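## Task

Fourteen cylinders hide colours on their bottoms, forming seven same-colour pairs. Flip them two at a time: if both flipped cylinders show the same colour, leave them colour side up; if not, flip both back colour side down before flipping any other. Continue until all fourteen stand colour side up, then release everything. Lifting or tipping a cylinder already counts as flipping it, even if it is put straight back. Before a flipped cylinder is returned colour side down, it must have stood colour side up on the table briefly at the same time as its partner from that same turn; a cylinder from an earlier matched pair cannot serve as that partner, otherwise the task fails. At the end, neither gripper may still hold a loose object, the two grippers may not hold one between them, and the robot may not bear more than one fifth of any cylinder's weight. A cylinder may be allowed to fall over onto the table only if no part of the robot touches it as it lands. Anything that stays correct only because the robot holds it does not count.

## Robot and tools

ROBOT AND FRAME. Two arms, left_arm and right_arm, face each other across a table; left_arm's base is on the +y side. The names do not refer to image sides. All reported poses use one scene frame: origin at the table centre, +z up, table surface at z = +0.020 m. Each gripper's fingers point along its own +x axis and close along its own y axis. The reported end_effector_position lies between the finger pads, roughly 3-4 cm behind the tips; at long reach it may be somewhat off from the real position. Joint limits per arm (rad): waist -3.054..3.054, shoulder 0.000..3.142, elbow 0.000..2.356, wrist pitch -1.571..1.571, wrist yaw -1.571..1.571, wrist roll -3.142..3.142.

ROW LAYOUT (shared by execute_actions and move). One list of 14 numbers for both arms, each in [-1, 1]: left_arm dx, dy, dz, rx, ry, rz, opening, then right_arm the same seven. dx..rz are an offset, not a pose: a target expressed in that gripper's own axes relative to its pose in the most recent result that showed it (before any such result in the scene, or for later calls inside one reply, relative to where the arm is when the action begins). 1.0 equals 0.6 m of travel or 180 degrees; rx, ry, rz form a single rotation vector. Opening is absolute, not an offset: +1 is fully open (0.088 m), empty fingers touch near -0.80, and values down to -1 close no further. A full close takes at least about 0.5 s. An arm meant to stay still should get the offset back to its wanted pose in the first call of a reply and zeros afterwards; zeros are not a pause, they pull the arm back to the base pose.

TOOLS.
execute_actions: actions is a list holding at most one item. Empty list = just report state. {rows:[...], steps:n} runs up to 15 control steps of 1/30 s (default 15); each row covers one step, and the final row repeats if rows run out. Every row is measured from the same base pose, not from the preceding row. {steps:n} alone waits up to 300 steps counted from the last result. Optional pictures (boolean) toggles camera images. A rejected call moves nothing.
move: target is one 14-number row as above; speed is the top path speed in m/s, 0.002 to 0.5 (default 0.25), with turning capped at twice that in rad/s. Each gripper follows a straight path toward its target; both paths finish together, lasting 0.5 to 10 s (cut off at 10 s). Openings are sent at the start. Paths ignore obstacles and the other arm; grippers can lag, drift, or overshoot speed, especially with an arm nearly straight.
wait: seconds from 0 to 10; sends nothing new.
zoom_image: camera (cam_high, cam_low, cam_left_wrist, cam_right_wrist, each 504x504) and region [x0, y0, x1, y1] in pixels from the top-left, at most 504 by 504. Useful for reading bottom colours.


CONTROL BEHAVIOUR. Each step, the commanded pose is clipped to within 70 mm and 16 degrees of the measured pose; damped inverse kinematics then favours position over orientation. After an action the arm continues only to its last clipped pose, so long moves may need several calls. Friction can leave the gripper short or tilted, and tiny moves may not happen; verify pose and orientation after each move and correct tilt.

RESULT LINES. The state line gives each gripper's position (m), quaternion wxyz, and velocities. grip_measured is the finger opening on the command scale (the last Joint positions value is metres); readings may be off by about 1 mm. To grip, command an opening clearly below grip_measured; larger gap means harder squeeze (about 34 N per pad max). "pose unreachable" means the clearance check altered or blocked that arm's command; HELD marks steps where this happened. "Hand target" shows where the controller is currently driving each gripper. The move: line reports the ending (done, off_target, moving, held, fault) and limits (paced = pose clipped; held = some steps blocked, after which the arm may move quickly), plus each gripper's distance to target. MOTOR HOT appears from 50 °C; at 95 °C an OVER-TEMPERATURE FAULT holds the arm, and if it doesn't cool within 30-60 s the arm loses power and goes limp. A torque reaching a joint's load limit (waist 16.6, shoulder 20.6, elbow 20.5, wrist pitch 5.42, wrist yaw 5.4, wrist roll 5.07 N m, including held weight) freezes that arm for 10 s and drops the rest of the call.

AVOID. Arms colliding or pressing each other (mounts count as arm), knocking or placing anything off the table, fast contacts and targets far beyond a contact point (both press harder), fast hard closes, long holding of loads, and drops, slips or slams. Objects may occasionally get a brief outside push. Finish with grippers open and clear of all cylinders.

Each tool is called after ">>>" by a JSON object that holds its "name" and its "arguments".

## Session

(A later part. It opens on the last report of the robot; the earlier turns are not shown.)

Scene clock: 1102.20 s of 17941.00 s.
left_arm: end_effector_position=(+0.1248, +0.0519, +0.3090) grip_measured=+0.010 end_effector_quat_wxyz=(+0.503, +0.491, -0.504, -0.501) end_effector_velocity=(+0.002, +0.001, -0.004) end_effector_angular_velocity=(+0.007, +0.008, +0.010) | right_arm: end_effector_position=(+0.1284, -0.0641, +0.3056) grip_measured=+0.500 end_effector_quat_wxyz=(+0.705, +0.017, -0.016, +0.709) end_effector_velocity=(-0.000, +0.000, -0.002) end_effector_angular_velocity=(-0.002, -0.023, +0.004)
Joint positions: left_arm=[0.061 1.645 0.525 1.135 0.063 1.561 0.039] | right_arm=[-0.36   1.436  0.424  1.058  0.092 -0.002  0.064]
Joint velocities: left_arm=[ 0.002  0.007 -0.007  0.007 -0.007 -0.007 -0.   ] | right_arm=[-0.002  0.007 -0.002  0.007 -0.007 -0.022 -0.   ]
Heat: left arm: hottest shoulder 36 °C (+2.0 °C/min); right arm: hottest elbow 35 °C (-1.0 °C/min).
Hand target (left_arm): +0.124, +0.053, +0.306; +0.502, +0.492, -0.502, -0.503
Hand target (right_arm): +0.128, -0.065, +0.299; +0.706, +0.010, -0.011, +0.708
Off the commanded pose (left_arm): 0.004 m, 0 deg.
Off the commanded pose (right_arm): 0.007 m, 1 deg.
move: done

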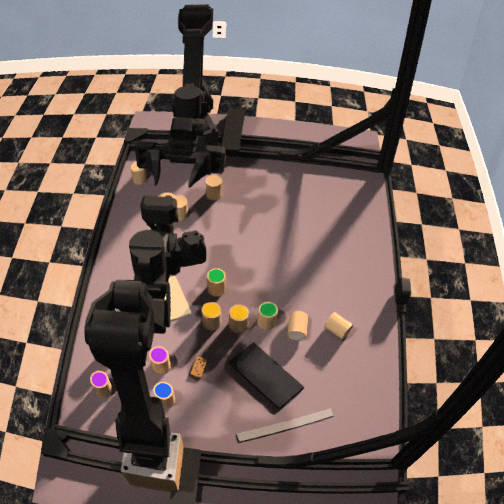

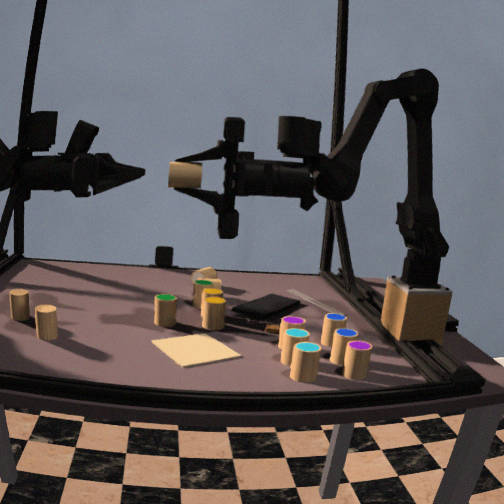

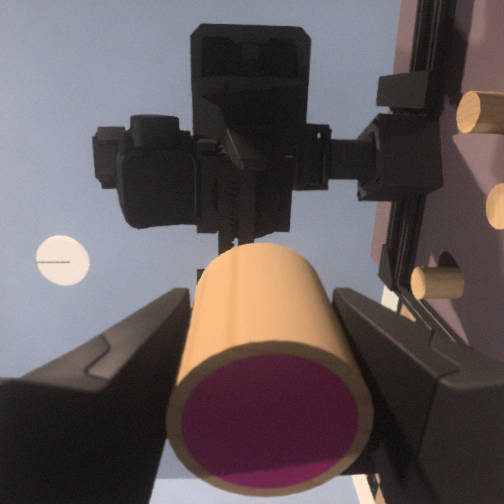

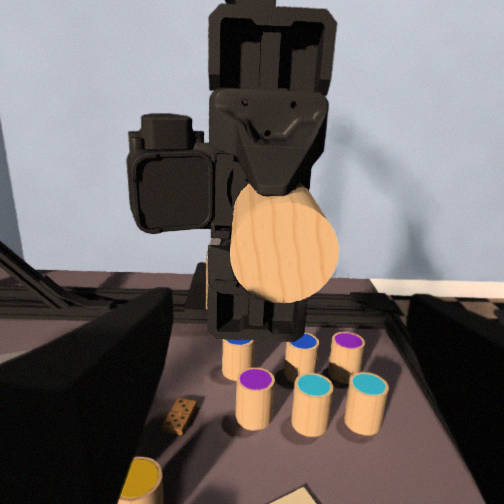

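>>> {"name": "move", "arguments": {"target": [0.1367,0.007,0.004,0,0,0,-0.3,0,0,0,0,0,0,0.5], "speed": 0.15}}

>>> {"name": "execute_actions", "arguments": {"actions": [{"rows":[[0,0,0,0,0,0,-0.3,0,0,0,0,0,0,-0.3]],"steps":11}], "pictures": false}}

>>> {"name": "move", "arguments": {"target": [-0.06,0,0,0,0,0,0.5,-0.06,0,0,0,0,0,-0.3], "speed": 0.1}}

>>> {"name": "move", "arguments": {"target": [-0.08,0.006,-0.003,0.003,0,0.003,0.5,-0.134,-0.2025,-0.318,0,0.511,0,-0.3], "speed": 0.4}}

Scene clock: 1110.67 s of 17941.00 s.
left_arm: end_effector_position=(+0.1227, -0.0268, +0.3109) grip_measured=+0.010 end_effector_quat_wxyz=(+0.501, +0.493, -0.502, -0.504) end_effector_velocity=(-0.002, -0.001, -0.002) end_effector_angular_velocity=(+0.007, +0.008, -0.010) | right_arm: end_effector_position=(+0.1284, -0.0641, +0.3048) grip_measured=+0.500 end_effector_quat_wxyz=(+0.705, +0.016, -0.015, +0.709) end_effector_velocity=(-0.000, -0.001, -0.002) end_effector_angular_velocity=(-0.007, +0.006, +0.005)
Joint positions: left_arm=[0.043 1.881 0.854 1.033 0.045 1.56  0.039] | right_arm=[-0.36   1.437  0.423  1.059  0.092 -0.003  0.064]
Joint velocities: left_arm=[-0.002  0.002  0.002 -0.007  0.007 -0.007  0.   ] | right_arm=[-0.002 -0.002 -0.002 -0.007 -0.007  0.007  0.   ]
Heat: left arm: hottest shoulder 35 °C (+1.0 °C/min); right arm: hottest wrist pitch 36 °C (-1.0 °C/min).
Hand target (left_arm): +0.122, -0.030, +0.314; +0.503, +0.491, -0.504, -0.502
Hand target (right_arm): +0.128, -0.064, +0.306; +0.705, +0.017, -0.016, +0.709
Off the commanded pose (left_arm): 0.005 m, 1 deg.
Off the commanded pose (right_arm): 0.001 m, 0 deg.
move: done

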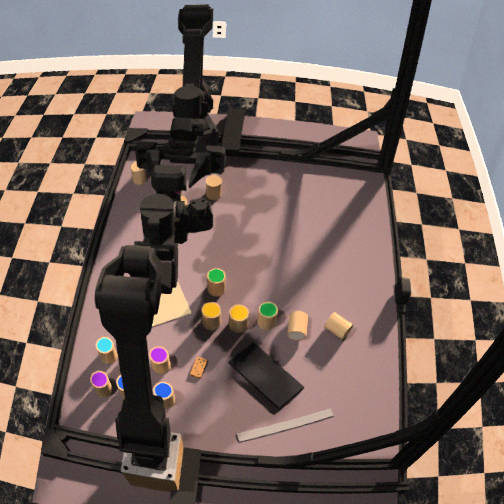

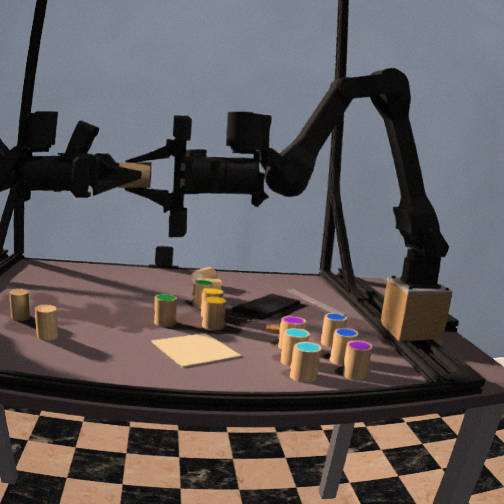

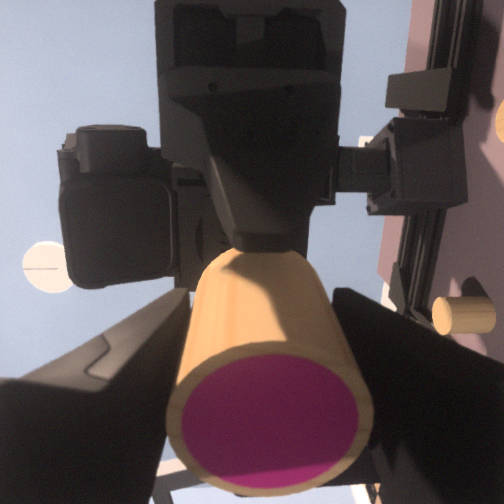

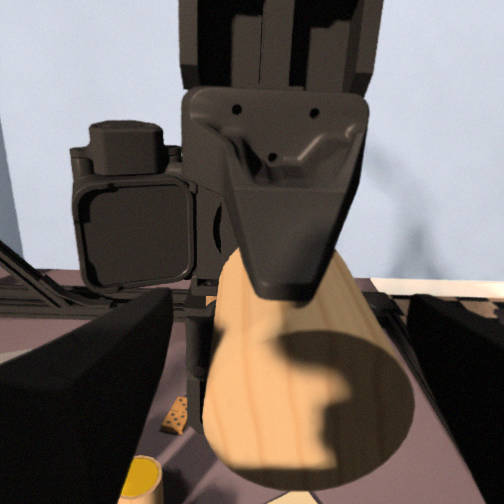

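Scene clock: 1111.03 s of 17941.00 s.
left_arm: end_effector_position=(+0.1228, -0.0269, +0.3110) grip_measured=+0.010 end_effector_quat_wxyz=(+0.501, +0.493, -0.502, -0.504) end_effector_velocity=(-0.000, +0.000, -0.004) end_effector_angular_velocity=(+0.012, +0.008, +0.005) | right_arm: end_effector_position=(+0.1281, -0.0641, +0.3048) grip_measured=+0.001 end_effector_quat_wxyz=(+0.705, +0.016, -0.015, +0.709) end_effector_velocity=(-0.000, -0.001, -0.002) end_effector_angular_velocity=(-0.007, +0.006, +0.005)
Joint positions: left_arm=[0.043 1.881 0.855 1.033 0.044 1.56  0.039] | right_arm=[-0.359  1.437  0.423  1.059  0.091 -0.003  0.039]
Joint velocities: left_arm=[-0.002  0.002 -0.002 -0.007 -0.007 -0.007 -0.   ] | right_arm=[-0.002 -0.002 -0.002 -0.007 -0.007  0.007  0.001]
Heat: left arm: hottest shoulder 35 °C (+1.0 °C/min); right arm: hottest wrist pitch 36 °C (-1.0 °C/min).
Hand target (left_arm): +0.123, -0.027, +0.311; +0.501, +0.493, -0.502, -0.504
Hand target (right_arm): +0.128, -0.064, +0.305; +0.705, +0.016, -0.015, +0.709
Off the commanded pose (left_arm): 0.000 m, 0 deg.
Off the commanded pose (right_arm): 0.000 m, 0 deg.
Steps of this call (steps 1 to 11: all 11 steps of this action). Readings (end_effector_position):
1: left_arm (+0.1227, -0.0269, +0.3111) | right_arm (+0.1284, -0.0641, +0.3048)
2: left_arm (+0.1227, -0.0269, +0.3111) | right_arm (+0.1285, -0.0641, +0.3048)
4: left_arm (+0.1227, -0.0269, +0.3111) | right_arm (+0.1284, -0.0641, +0.3048)
8: left_arm (+0.1228, -0.0269, +0.3110) | right_arm (+0.1281, -0.0641, +0.3048)
11: the state above

Scene clock: 1112.07 s of 17941.00 s.
left_arm: end_effector_position=(+0.1222, +0.0064, +0.3081) grip_measured=+0.500 end_effector_quat_wxyz=(+0.500, +0.495, -0.500, -0.506) end_effector_velocity=(-0.002, +0.004, -0.003) end_effector_angular_velocity=(+0.012, -0.007, -0.010) | right_arm: end_effector_position=(+0.1281, -0.0973, +0.3031) grip_measured=+0.002 end_effector_quat_wxyz=(+0.704, +0.016, -0.014, +0.710) end_effector_velocity=(+0.000, -0.002, -0.001) end_effector_angular_velocity=(-0.002, -0.008, +0.005)
Joint positions: left_arm=[0.045 1.784 0.711 1.072 0.046 1.56  0.063] | right_arm=[-0.344  1.282  0.308  1.016  0.106 -0.003  0.039]
Joint velocities: left_arm=[-0.002 -0.012 -0.017 -0.007  0.007  0.007  0.   ] | right_arm=[-0.002 -0.012 -0.007 -0.007 -0.007 -0.007 -0.   ]
Heat: left arm: hottest shoulder 35 °C (+1.0 °C/min); right arm: hottest wrist pitch 36 °C (-1.0 °C/min).
Hand target (left_arm): +0.123, +0.009, +0.311; +0.501, +0.493, -0.502, -0.504
Hand target (right_arm): +0.128, -0.100, +0.303; +0.705, +0.016, -0.015, +0.709
Off the commanded pose (left_arm): 0.004 m, 0 deg.
Off the commanded pose (right_arm): 0.003 m, 0 deg.
move: done

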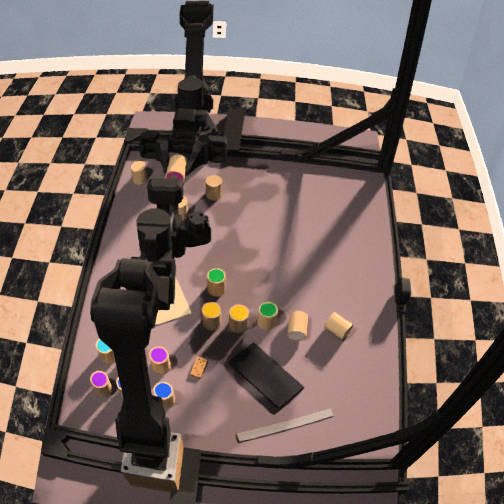

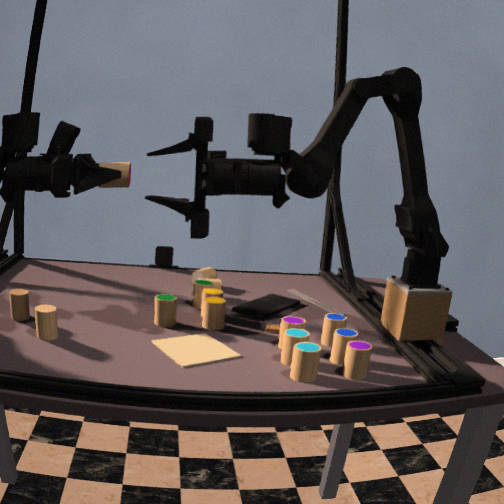

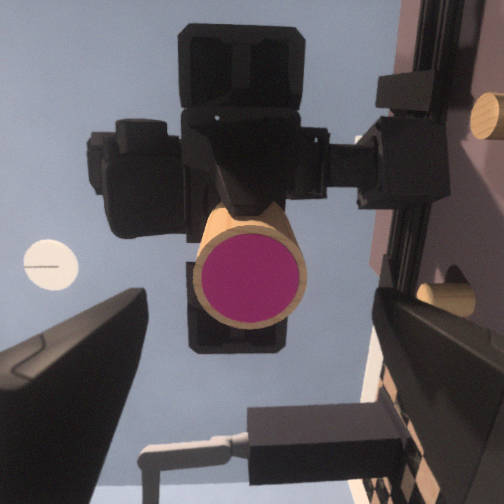

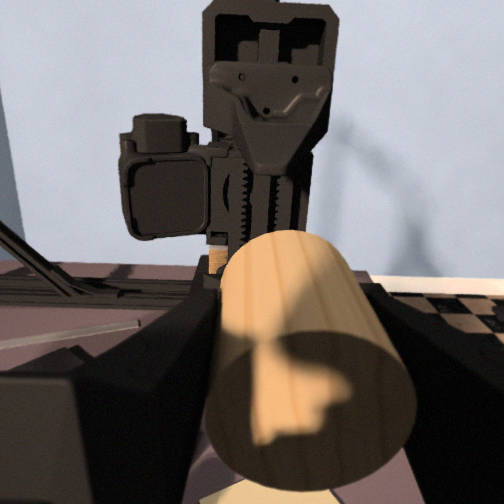

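Scene clock: 1114.53 s of 17941.00 s.
left_arm: end_effector_position=(+0.1237, +0.0520, +0.3102) grip_measured=+0.500 end_effector_quat_wxyz=(+0.499, +0.496, -0.502, -0.503) end_effector_velocity=(+0.000, +0.000, -0.004) end_effector_angular_velocity=(+0.012, +0.008, +0.005) | right_arm: end_effector_position=(+0.2486, -0.1717, +0.1094) grip_measured=+0.000 end_effector_quat_wxyz=(+0.504, -0.495, +0.499, +0.503) end_effector_velocity=(+0.002, +0.006, +0.004) end_effector_angular_velocity=(+0.014, +0.003, +0.005)
Joint positions: left_arm=[0.056 1.628 0.53  1.1   0.059 1.567 0.063] | right_arm=[-0.8    1.795  0.969 -0.734 -0.007 -0.337  0.039]
Joint velocities: left_arm=[-0.002  0.002 -0.002 -0.007 -0.007 -0.007  0.   ] | right_arm=[-0.002  0.002  0.022 -0.007 -0.007 -0.007 -0.   ]
Heat: left arm: hottest shoulder 35 °C (+1.0 °C/min); right arm: hottest wrist pitch 36 °C (-1.0 °C/min).
Hand target (left_arm): +0.124, +0.054, +0.312; +0.499, +0.495, -0.504, -0.501
Hand target (right_arm): +0.251, -0.169, +0.109; +0.504, -0.496, +0.499, +0.501
Off the commanded pose (left_arm): 0.003 m, 0 deg.
Off the commanded pose (right_arm): 0.003 m, 1 deg.
move: done

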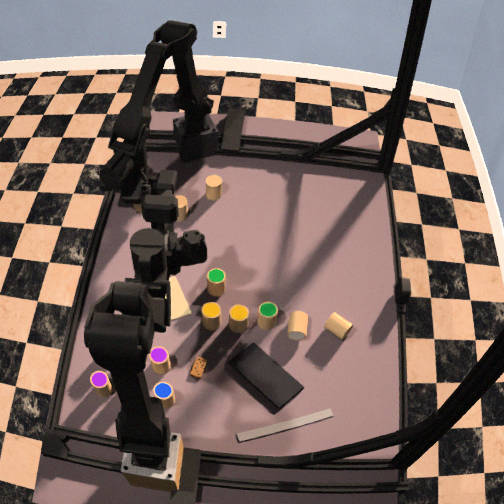

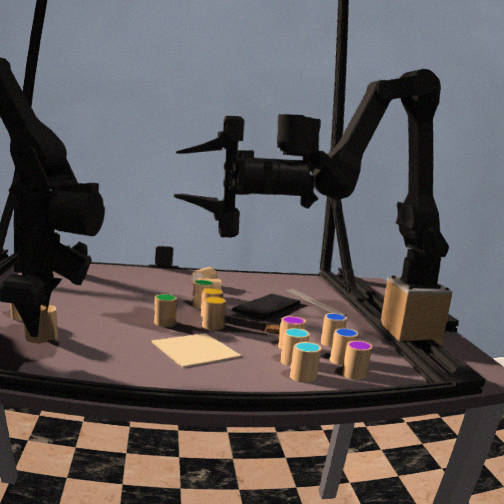

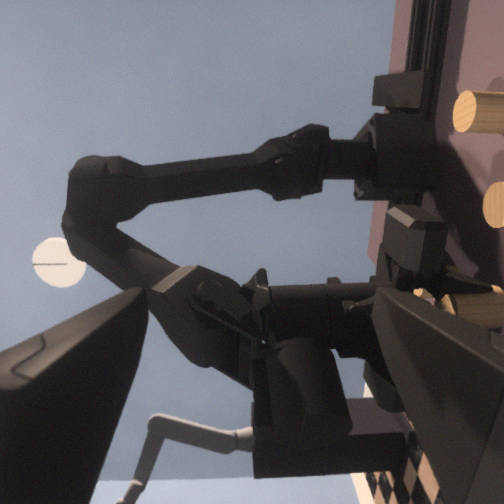

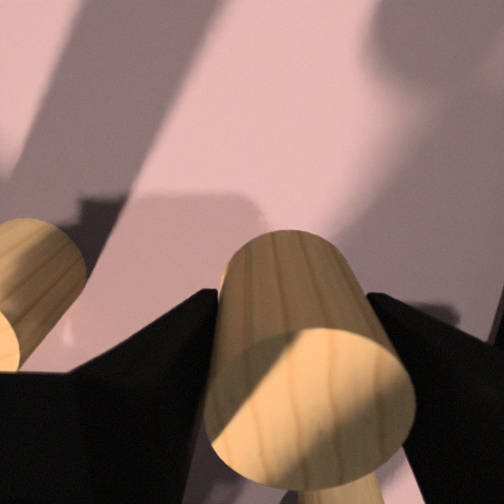

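Descend to z cmd .070.

>>> {"name": "move", "arguments": {"target": [0,0,0,0,0,0,0.5,0.0657,0,0,0,0.003,0,-0.3], "speed": 0.06}}

>>> {"name": "execute_actions", "arguments": {"actions": [{"rows":[[0,0,0,0,0,0,0.5,0,0,0,0,0,0,0.35]],"steps":10}]}}

Scene clock: 1118.87 s of 17941.00 s.
left_arm: end_effector_position=(+0.1239, +0.0522, +0.3100) grip_measured=+0.500 end_effector_quat_wxyz=(+0.499, +0.496, -0.502, -0.503) end_effector_velocity=(+0.000, +0.001, -0.002) end_effector_angular_velocity=(+0.007, +0.008, +0.005) | right_arm: end_effector_position=(+0.2501, -0.1679, +0.0746) grip_measured=+0.000 end_effector_quat_wxyz=(+0.506, -0.494, +0.497, +0.503) end_effector_velocity=(-0.004, -0.002, +0.001) end_effector_angular_velocity=(-0.009, +0.026, +0.020)
Joint positions: left_arm=[0.057 1.627 0.529 1.1   0.059 1.567 0.064] | right_arm=[-0.8    1.89   0.923 -0.586 -0.007 -0.338  0.039]
Joint velocities: left_arm=[-0.002 -0.002 -0.002 -0.007 -0.007 -0.007 -0.   ] | right_arm=[-0.002 -0.002  0.002 -0.022 -0.022 -0.022 -0.   ]
Heat: left arm: hottest shoulder 35 °C (+0.0 °C/min); right arm: hottest elbow 35 °C (-2.0 °C/min).
Hand target (left_arm): +0.124, +0.052, +0.310; +0.499, +0.496, -0.502, -0.503
Hand target (right_arm): +0.249, -0.171, +0.070; +0.501, -0.497, +0.501, +0.500
Off the commanded pose (left_arm): 0.000 m, 0 deg.
Off the commanded pose (right_arm): 0.006 m, 1 deg.
move: done

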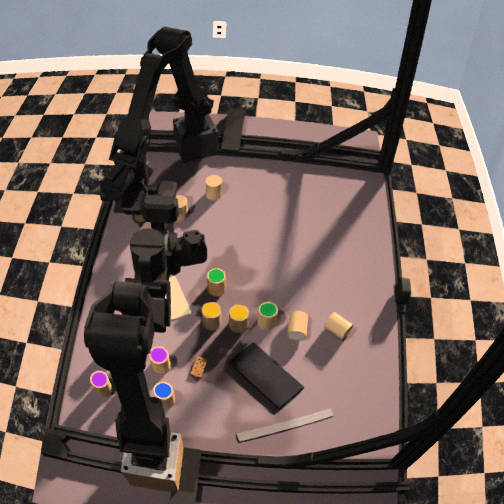

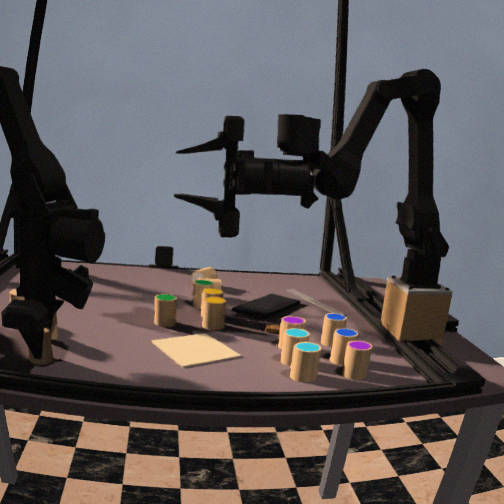

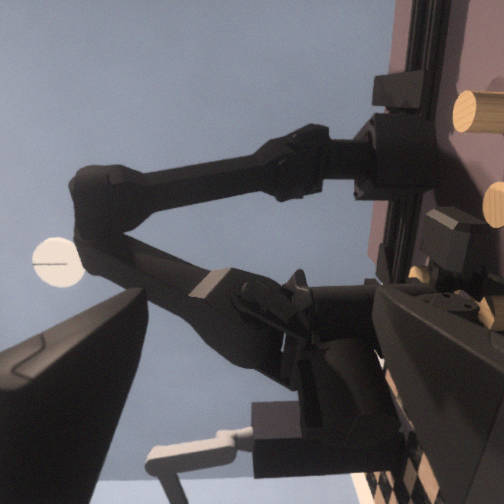

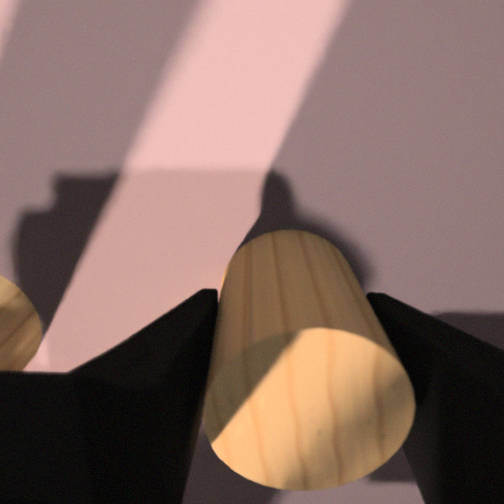

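Scene clock: 1119.20 s of 17941.00 s.
left_arm: end_effector_position=(+0.1239, +0.0522, +0.3100) grip_measured=+0.500 end_effector_quat_wxyz=(+0.499, +0.496, -0.502, -0.503) end_effector_velocity=(+0.002, +0.001, -0.003) end_effector_angular_velocity=(+0.017, +0.008, +0.020) | right_arm: end_effector_position=(+0.2501, -0.1679, +0.0746) grip_measured=+0.334 end_effector_quat_wxyz=(+0.506, -0.494, +0.497, +0.503) end_effector_velocity=(-0.002, -0.004, -0.001) end_effector_angular_velocity=(-0.009, +0.011, +0.005)
Joint positions: left_arm=[0.057 1.627 0.529 1.1   0.059 1.567 0.064] | right_arm=[-0.8    1.89   0.923 -0.586 -0.007 -0.338  0.055]
Joint velocities: left_arm=[-0.002 -0.007 -0.002 -0.022 -0.022 -0.007 -0.   ] | right_arm=[-0.002 -0.002 -0.007 -0.007 -0.007 -0.007  0.008]
Heat: left arm: hottest shoulder 35 °C (+0.0 °C/min); right arm: hottest elbow 35 °C (-2.0 °C/min).
Hand target (left_arm): +0.124, +0.052, +0.310; +0.499, +0.496, -0.502, -0.503
Hand target (right_arm): +0.250, -0.168, +0.075; +0.506, -0.494, +0.497, +0.503
Off the commanded pose (left_arm): 0.000 m, 0 deg.
Off the commanded pose (right_arm): 0.000 m, 0 deg.
Steps of this call (steps 1 to 10: all 10 steps of this action). Readings (end_effector_position):
1: left_arm (+0.1239, +0.0522, +0.3100) | right_arm (+0.2501, -0.1679, +0.0746)
2: left_arm (+0.1239, +0.0522, +0.3100) | right_arm (+0.2501, -0.1679, +0.0746)
4: left_arm (+0.1239, +0.0522, +0.3100) | right_arm (+0.2501, -0.1679, +0.0746)
8: left_arm (+0.1239, +0.0522, +0.3100) | right_arm (+0.2501, -0.1679, +0.0746)
10: the state above

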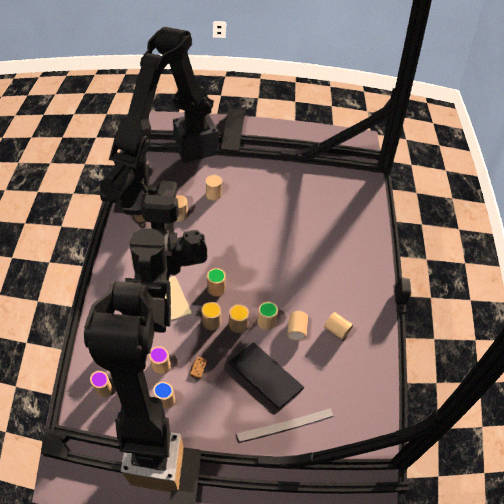

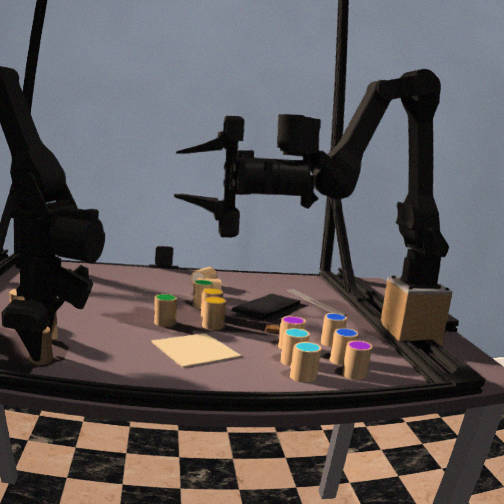

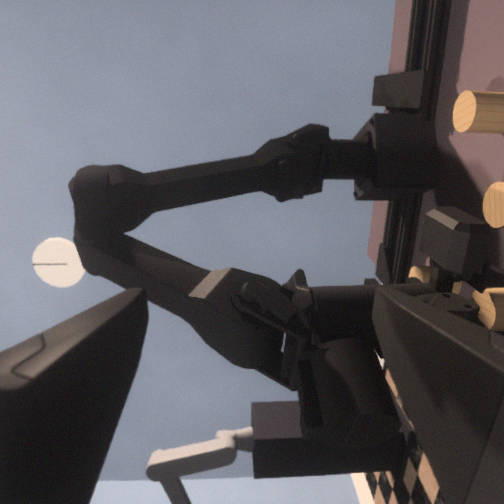

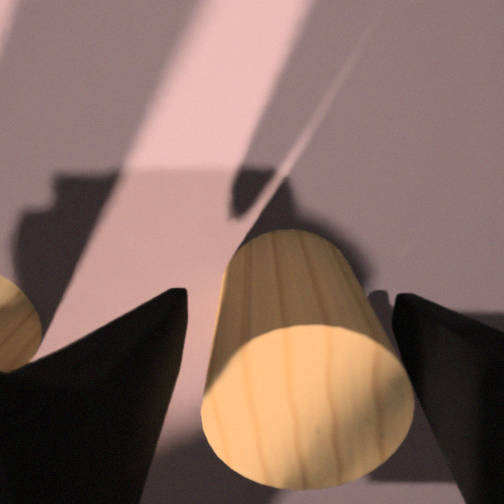

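>>> {"name": "execute_actions", "arguments": {"actions": [{"rows":[[0,0,0,0,0,0,0.5,0,0,0,0,0,0,0.35],[0,0,0,0,0,0,0.5,0,0,0,0,0,0,-0.3]],"steps":10}], "pictures": false}}

>>> {"name": "move", "arguments": {"target": [0,0,0,0,0,0,0.5,-0.374,0.199,0.178,0,-0.505,0,-0.3], "speed": 0.4}}

Scene clock: 1124.63 s of 17941.00 s.
left_arm: end_effector_position=(+0.1239, +0.0522, +0.3100) grip_measured=+0.500 end_effector_quat_wxyz=(+0.499, +0.496, -0.502, -0.503) end_effector_velocity=(+0.002, -0.000, +0.000) end_effector_angular_velocity=(+0.003, +0.022, +0.019) | right_arm: end_effector_position=(+0.2499, -0.1680, +0.0745) grip_measured=+0.000 end_effector_quat_wxyz=(+0.505, -0.494, +0.497, +0.504) end_effector_velocity=(-0.002, -0.001, +0.000) end_effector_angular_velocity=(-0.004, +0.009, -0.005)
Joint positions: left_arm=[0.057 1.627 0.529 1.1   0.059 1.567 0.064] | right_arm=[-0.8    1.89   0.923 -0.587 -0.007 -0.338  0.039]
Joint velocities: left_arm=[-0.002 -0.002  0.002 -0.007 -0.022 -0.022 -0.   ] | right_arm=[ 0.002 -0.002 -0.002 -0.007 -0.007  0.007 -0.   ]
Heat: left arm: hottest shoulder 35 °C (+0.0 °C/min); right arm: hottest elbow 35 °C (-2.0 °C/min).
Hand target (left_arm): +0.124, +0.052, +0.310; +0.499, +0.496, -0.502, -0.503
Hand target (right_arm): +0.250, -0.168, +0.075; +0.506, -0.494, +0.497, +0.503
Off the commanded pose (left_arm): 0.000 m, 0 deg.
Off the commanded pose (right_arm): 0.000 m, 0 deg.
Steps of this call (steps 1 to 90: nothing new was sent; then 2.10 s passed at rest; steps 91 to 100: all 10 steps of this action). Readings (end_effector_position):
91: left_arm (+0.1239, +0.0522, +0.3100) | right_arm (+0.2501, -0.1680, +0.0745)
92: left_arm (+0.1239, +0.0522, +0.3100) | right_arm (+0.2501, -0.1680, +0.0745)
94: left_arm (+0.1239, +0.0522, +0.3100) | right_arm (+0.2501, -0.1680, +0.0745)
98: left_arm (+0.1239, +0.0522, +0.3100) | right_arm (+0.2499, -0.1680, +0.0745)
100: the state above

Scene clock: 1127.40 s of 17941.00 s.
left_arm: end_effector_position=(+0.1239, +0.0522, +0.3099) grip_measured=+0.500 end_effector_quat_wxyz=(+0.499, +0.496, -0.502, -0.503) end_effector_velocity=(+0.004, +0.001, -0.002) end_effector_angular_velocity=(+0.007, +0.008, +0.034) | right_arm: end_effector_position=(+0.1298, -0.0647, +0.3047) grip_measured=-0.001 end_effector_quat_wxyz=(+0.704, +0.016, -0.012, +0.710) end_effector_velocity=(-0.002, -0.000, -0.000) end_effector_angular_velocity=(+0.003, -0.022, +0.009)
Joint positions: left_arm=[0.057 1.628 0.529 1.1   0.059 1.567 0.064] | right_arm=[-0.368  1.43   0.422  1.048  0.081  0.003  0.039]
Joint velocities: left_arm=[-0.002 -0.002 -0.002 -0.007 -0.037 -0.007 -0.   ] | right_arm=[ 0.002  0.002 -0.002  0.007 -0.007 -0.022  0.   ]
Heat: left arm: hottest shoulder 35 °C (+1.0 °C/min); right arm: hottest wrist pitch 35 °C (-2.0 °C/min).
Hand target (left_arm): +0.124, +0.052, +0.310; +0.499, +0.496, -0.502, -0.503
Hand target (right_arm): +0.129, -0.065, +0.301; +0.704, +0.012, -0.010, +0.710
Off the commanded pose (left_arm): 0.000 m, 0 deg.
Off the commanded pose (right_arm): 0.004 m, 1 deg.
move: done

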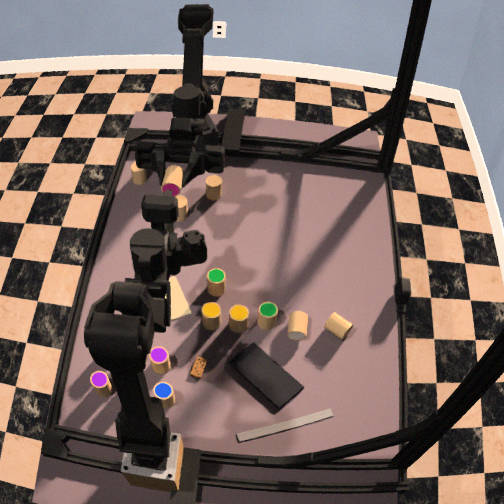

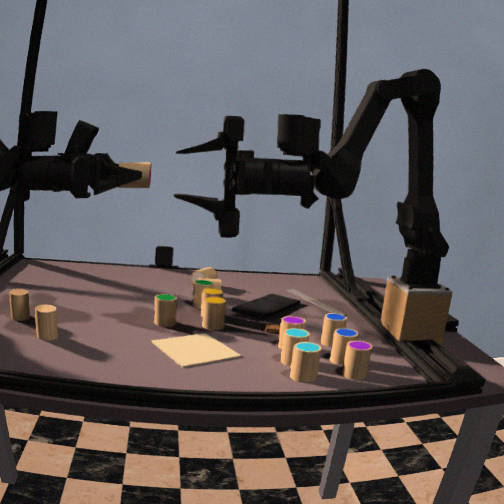

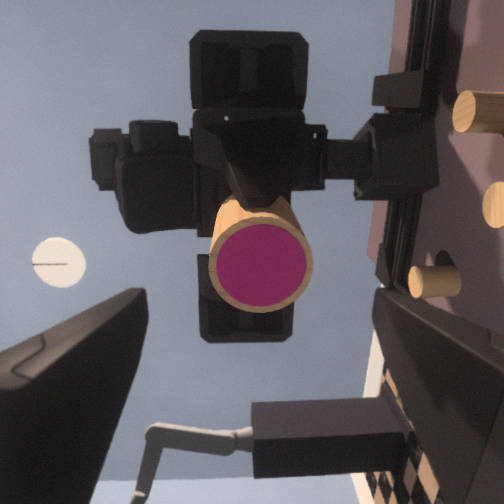

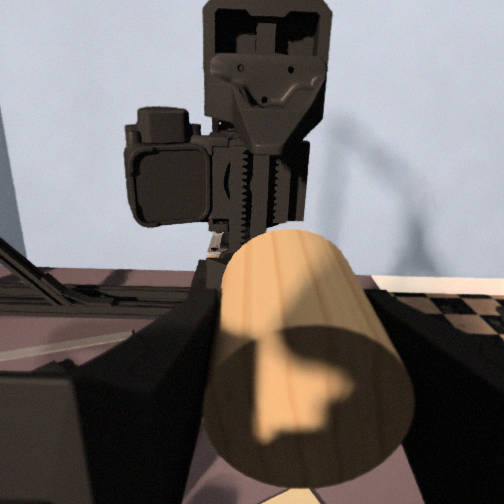

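>>> {"name": "move", "arguments": {"target": [0.1365,0.001,-0.002,0,0,0.002,0.5,0,0,0,0,0,0,-0.3], "speed": 0.15}}

>>> {"name": "execute_actions", "arguments": {"actions": [{"rows":[[0,0,0,0,0,0,-0.3,0,0,0,0,0,0,-0.3]],"steps":11}], "pictures": false}}

>>> {"name": "move", "arguments": {"target": [-0.06,0,0,0,0,0,-0.3,-0.06,0,0,0,0,0,0.5], "speed": 0.1}}

>>> {"name": "move", "arguments": {"target": [-0.198,-0.257,-0.236,0,0,-0.497,-0.3,-0.346,-0.253,-0.242,0,0.511,0,0.35], "speed": 0.4}}

Scene clock: 1141.73 s of 17941.00 s.
left_arm: end_effector_position=(+0.1253, -0.0267, +0.3092) grip_measured=+0.500 end_effector_quat_wxyz=(+0.499, +0.495, -0.503, -0.502) end_effector_velocity=(-0.002, -0.002, -0.003) end_effector_angular_velocity=(+0.017, +0.023, -0.010) | right_arm: end_effector_position=(+0.1296, -0.0648, +0.3034) grip_measured=-0.001 end_effector_quat_wxyz=(+0.704, +0.015, -0.011, +0.710) end_effector_velocity=(-0.000, +0.000, +0.003) end_effector_angular_velocity=(+0.012, -0.021, +0.004)
Joint positions: left_arm=[0.05  1.886 0.852 1.038 0.051 1.567 0.064] | right_arm=[-0.367  1.432  0.42   1.048  0.081  0.002  0.039]
Joint velocities: left_arm=[-0.002  0.002  0.007 -0.022  0.007 -0.022 -0.   ] | right_arm=[-0.002 -0.002  0.002  0.007 -0.007 -0.022  0.   ]
Heat: left arm: hottest shoulder 34 °C (+0.0 °C/min); right arm: hottest wrist pitch 37 °C (+0.0 °C/min).
Hand target (left_arm): +0.124, -0.030, +0.310; +0.500, +0.494, -0.504, -0.502
Hand target (right_arm): +0.130, -0.065, +0.305; +0.704, +0.016, -0.012, +0.710
Off the commanded pose (left_arm): 0.004 m, 0 deg.
Off the commanded pose (right_arm): 0.001 m, 0 deg.
move: done

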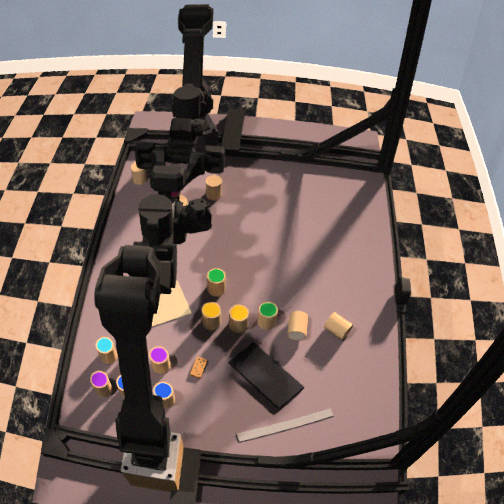

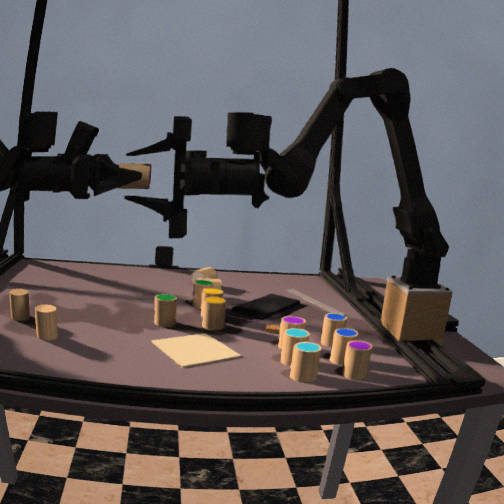

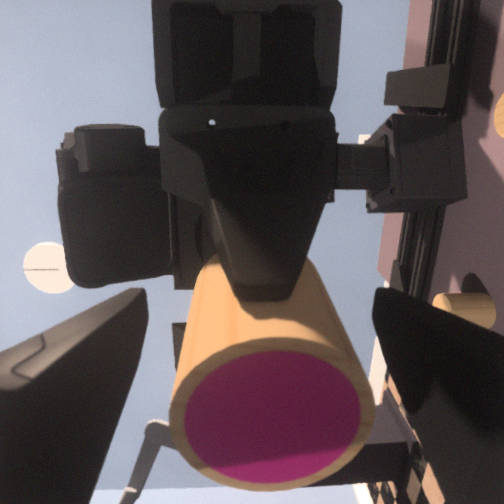

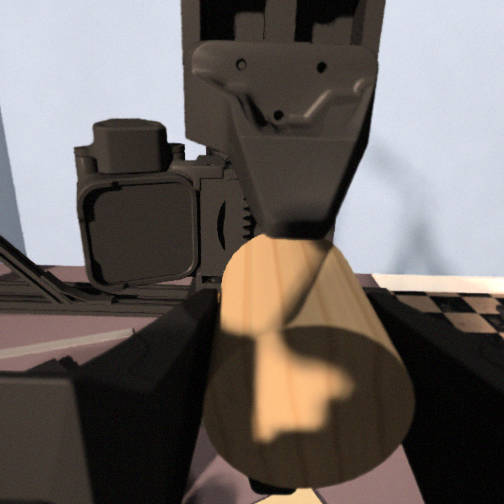

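Scene clock: 1142.10 s of 17941.00 s.
left_arm: end_effector_position=(+0.1253, -0.0267, +0.3091) grip_measured=+0.013 end_effector_quat_wxyz=(+0.499, +0.496, -0.503, -0.502) end_effector_velocity=(-0.000, +0.001, -0.005) end_effector_angular_velocity=(+0.022, +0.008, +0.005) | right_arm: end_effector_position=(+0.1296, -0.0648, +0.3032) grip_measured=-0.001 end_effector_quat_wxyz=(+0.704, +0.015, -0.011, +0.710) end_effector_velocity=(-0.002, -0.001, -0.002) end_effector_angular_velocity=(-0.007, +0.006, +0.020)
Joint positions: left_arm=[0.05  1.886 0.852 1.037 0.051 1.567 0.04 ] | right_arm=[-0.367  1.432  0.42   1.048  0.081  0.002  0.039]
Joint velocities: left_arm=[-0.002 -0.002 -0.002 -0.022 -0.007 -0.007 -0.   ] | right_arm=[-0.002 -0.002 -0.002 -0.007 -0.022  0.007  0.   ]
Heat: left arm: hottest shoulder 34 °C (+0.0 °C/min); right arm: hottest wrist pitch 37 °C (+0.0 °C/min).
Hand target (left_arm): +0.125, -0.027, +0.309; +0.499, +0.495, -0.503, -0.502
Hand target (right_arm): +0.130, -0.065, +0.303; +0.704, +0.015, -0.011, +0.710
Off the commanded pose (left_arm): 0.000 m, 0 deg.
Off the commanded pose (right_arm): 0.000 m, 0 deg.
Steps of this call (steps 1 to 11: all 11 steps of this action). Readings (end_effector_position):
1: left_arm (+0.1253, -0.0267, +0.3092) | right_arm (+0.1296, -0.0648, +0.3034)
2: left_arm (+0.1253, -0.0267, +0.3092) | right_arm (+0.1296, -0.0648, +0.3034)
4: left_arm (+0.1253, -0.0267, +0.3092) | right_arm (+0.1296, -0.0648, +0.3034)
8: left_arm (+0.1253, -0.0267, +0.3091) | right_arm (+0.1296, -0.0648, +0.3032)
11: the state above

Scene clock: 1143.13 s of 17941.00 s.
left_arm: end_effector_position=(+0.1247, +0.0067, +0.3046) grip_measured=+0.011 end_effector_quat_wxyz=(+0.496, +0.498, -0.500, -0.506) end_effector_velocity=(-0.002, +0.003, +0.000) end_effector_angular_velocity=(-0.003, -0.007, -0.010) | right_arm: end_effector_position=(+0.1298, -0.0979, +0.3033) grip_measured=+0.500 end_effector_quat_wxyz=(+0.704, +0.016, -0.011, +0.710) end_effector_velocity=(+0.000, -0.003, -0.002) end_effector_angular_velocity=(-0.012, +0.006, +0.005)
Joint positions: left_arm=[0.053 1.79  0.707 1.075 0.054 1.567 0.04 ] | right_arm=[-0.353  1.272  0.308  1.002  0.094  0.002  0.063]
Joint velocities: left_arm=[-0.002 -0.007 -0.012  0.007  0.007  0.007 -0.   ] | right_arm=[-0.002 -0.017 -0.007 -0.022 -0.007  0.007  0.   ]
Heat: left arm: hottest shoulder 34 °C (+0.0 °C/min); right arm: hottest wrist pitch 37 °C (+0.0 °C/min).
Hand target (left_arm): +0.126, +0.009, +0.309; +0.499, +0.495, -0.503, -0.502
Hand target (right_arm): +0.130, -0.101, +0.302; +0.704, +0.015, -0.011, +0.710
Off the commanded pose (left_arm): 0.005 m, 1 deg.
Off the commanded pose (right_arm): 0.003 m, 0 deg.
move: done

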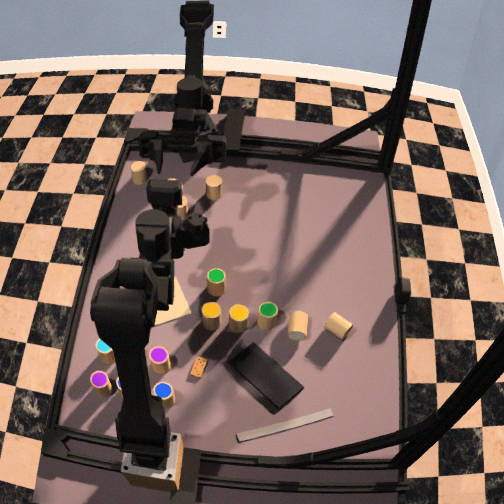

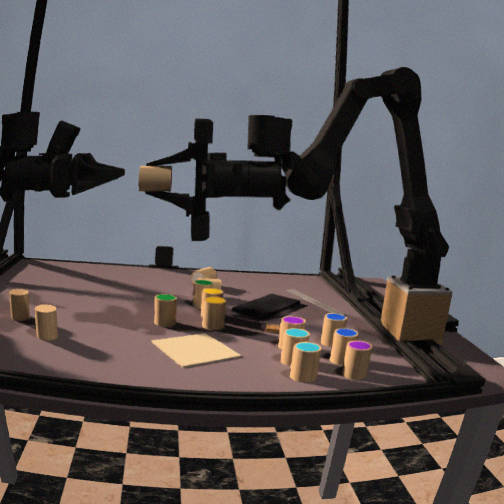

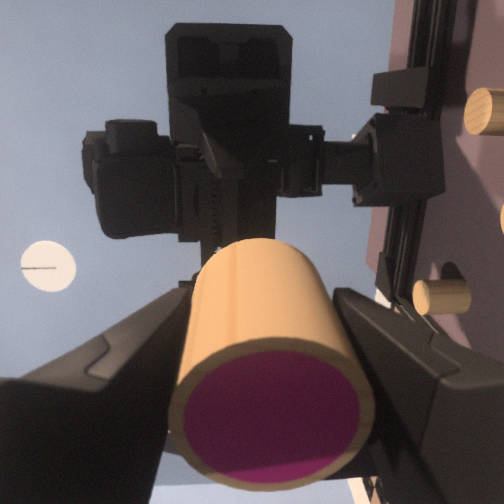

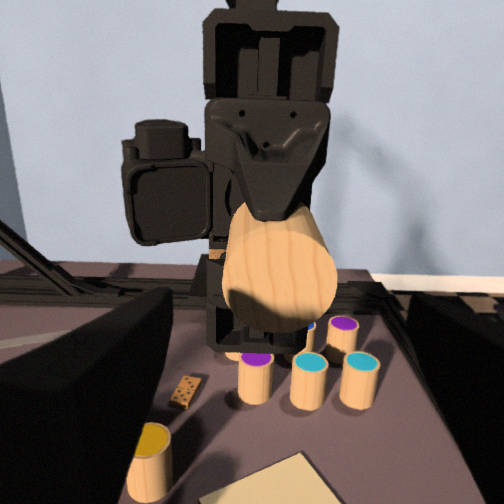

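Scene clock: 1145.70 s of 17941.00 s.
left_arm: end_effector_position=(+0.2661, +0.1278, +0.1505) grip_measured=+0.010 end_effector_quat_wxyz=(-0.002, +0.706, -0.002, -0.708) end_effector_velocity=(-0.001, +0.002, -0.001) end_effector_angular_velocity=(+0.008, +0.012, +0.024) | right_arm: end_effector_position=(+0.2800, -0.3006, +0.1490) grip_measured=+0.350 end_effector_quat_wxyz=(+0.501, -0.497, +0.500, +0.502) end_effector_velocity=(-0.003, -0.003, -0.002) end_effector_angular_velocity=(-0.008, +0.017, +0.005)
Joint positions: left_arm=[ 0.431  2.06   1.407 -0.918  0.003  1.999  0.039] | right_arm=[-1.184  1.349  0.701 -0.921 -0.007 -0.725  0.056]
Joint velocities: left_arm=[ 0.002  0.002 -0.002 -0.007  0.007 -0.022 -0.   ] | right_arm=[-0.002  0.002 -0.007 -0.007 -0.007 -0.007  0.   ]
Heat: left arm: hottest shoulder 34 °C (-1.0 °C/min); right arm: hottest wrist pitch 37 °C (+1.0 °C/min).
Hand target (left_arm): +0.268, +0.126, +0.151; -0.002, +0.708, -0.003, -0.707
Hand target (right_arm): +0.283, -0.299, +0.151; +0.502, -0.498, +0.499, +0.500
Off the commanded pose (left_arm): 0.003 m, 0 deg.
Off the commanded pose (right_arm): 0.003 m, 1 deg.
move: done

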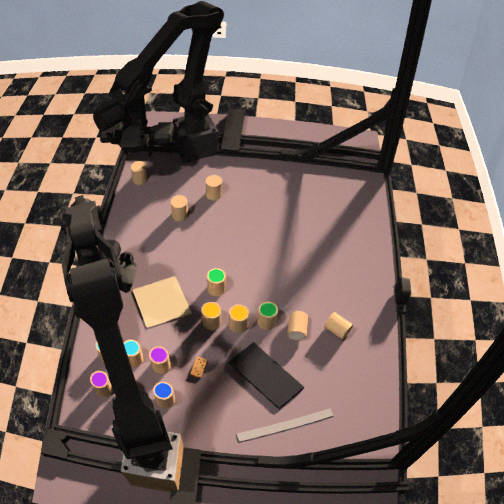

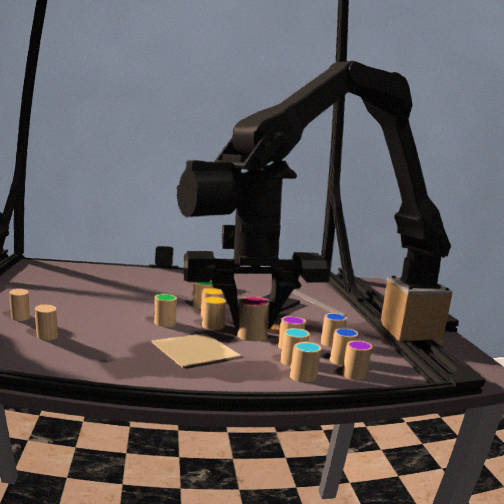

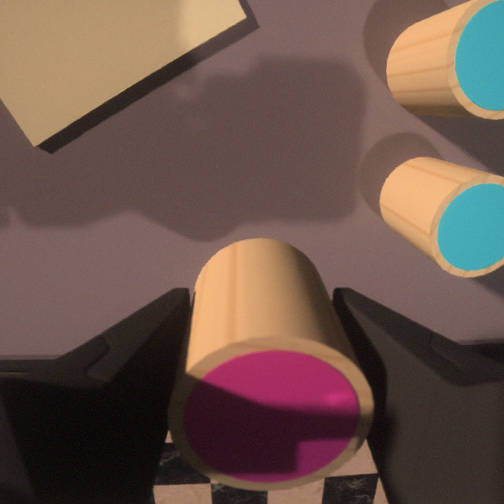

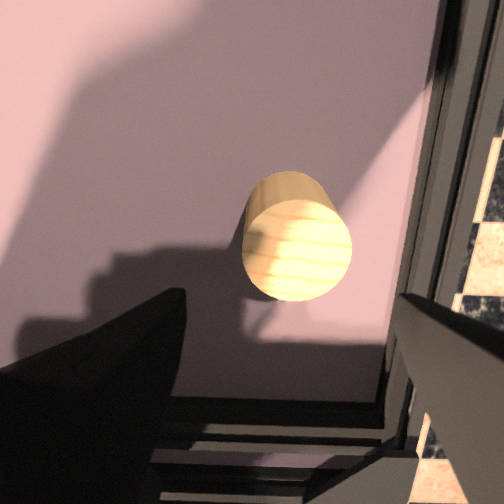

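>>> {"name": "execute_actions", "arguments": {"actions": []}}

Scene clock: 1161.90 s of 17941.00 s.
left_arm: end_effector_position=(+0.2662, +0.1277, +0.1499) grip_measured=+0.010 end_effector_quat_wxyz=(-0.003, +0.706, -0.002, -0.708) end_effector_velocity=(-0.000, +0.006, +0.000) end_effector_angular_velocity=(+0.029, -0.011, +0.005) | right_arm: end_effector_position=(+0.2805, -0.3003, +0.1492) grip_measured=+0.350 end_effector_quat_wxyz=(+0.501, -0.497, +0.500, +0.502) end_effector_velocity=(-0.002, -0.001, -0.000) end_effector_angular_velocity=(-0.001, +0.010, +0.005)
Joint positions: left_arm=[ 0.431  2.063  1.409 -0.919  0.002  2.     0.039] | right_arm=[-1.185  1.351  0.703 -0.921 -0.006 -0.725  0.056]
Joint velocities: left_arm=[-0.002 -0.002 -0.002 -0.022 -0.022 -0.007 -0.   ] | right_arm=[-0.002 -0.002 -0.002 -0.007 -0.007 -0.007 -0.   ]
Heat: left arm: hottest shoulder 35 °C (-1.0 °C/min); right arm: hottest elbow 35 °C (+0.0 °C/min).
Hand target (left_arm): +0.268, +0.126, +0.151; -0.002, +0.708, -0.003, -0.707
Hand target (right_arm): +0.283, -0.299, +0.151; +0.503, -0.498, +0.499, +0.500
Off the commanded pose (left_arm): 0.003 m, 0 deg.
Off the commanded pose (right_arm): 0.003 m, 1 deg.
Steps of this call (steps 1 to 486: nothing new was sent). Readings (end_effector_position):
1: left_arm (+0.2661, +0.1279, +0.1503) | right_arm (+0.2800, -0.3006, +0.1490)
2: left_arm (+0.2660, +0.1280, +0.1503) | right_arm (+0.2800, -0.3006, +0.1490)
4: left_arm (+0.2660, +0.1281, +0.1502) | right_arm (+0.2801, -0.3006, +0.1490)
8: left_arm (+0.2660, +0.1281, +0.1502) | right_arm (+0.2801, -0.3005, +0.1491)
486: the state above

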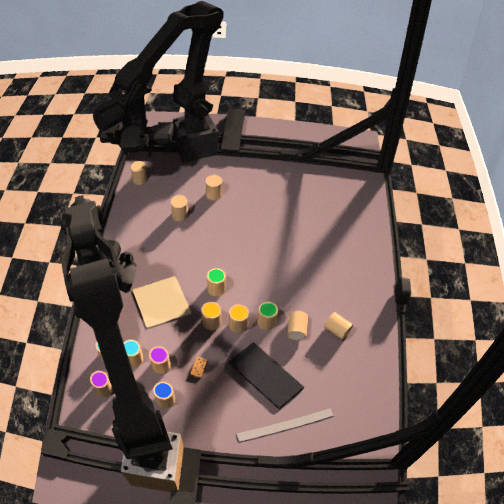

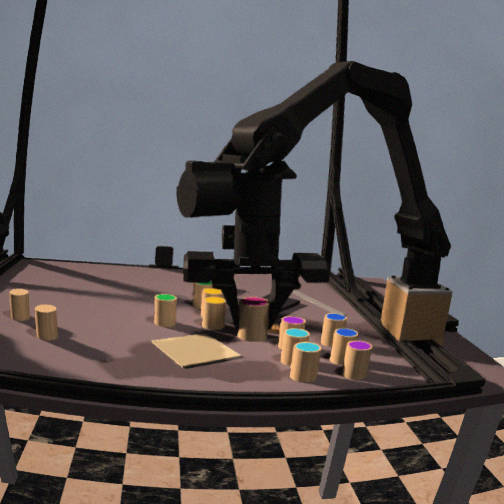

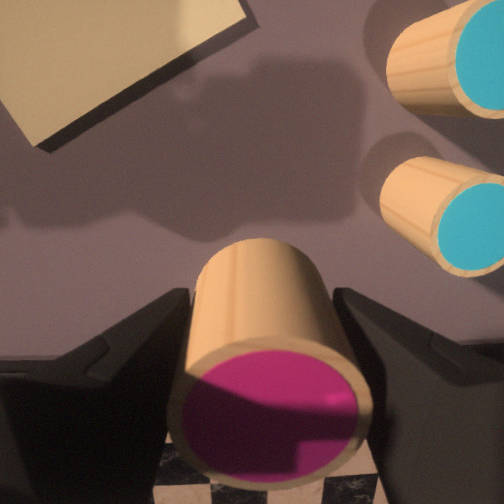

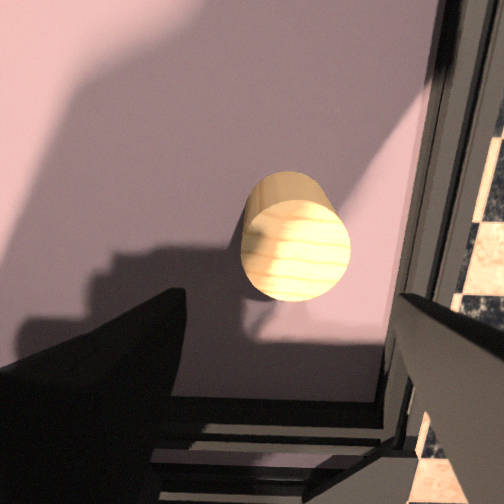

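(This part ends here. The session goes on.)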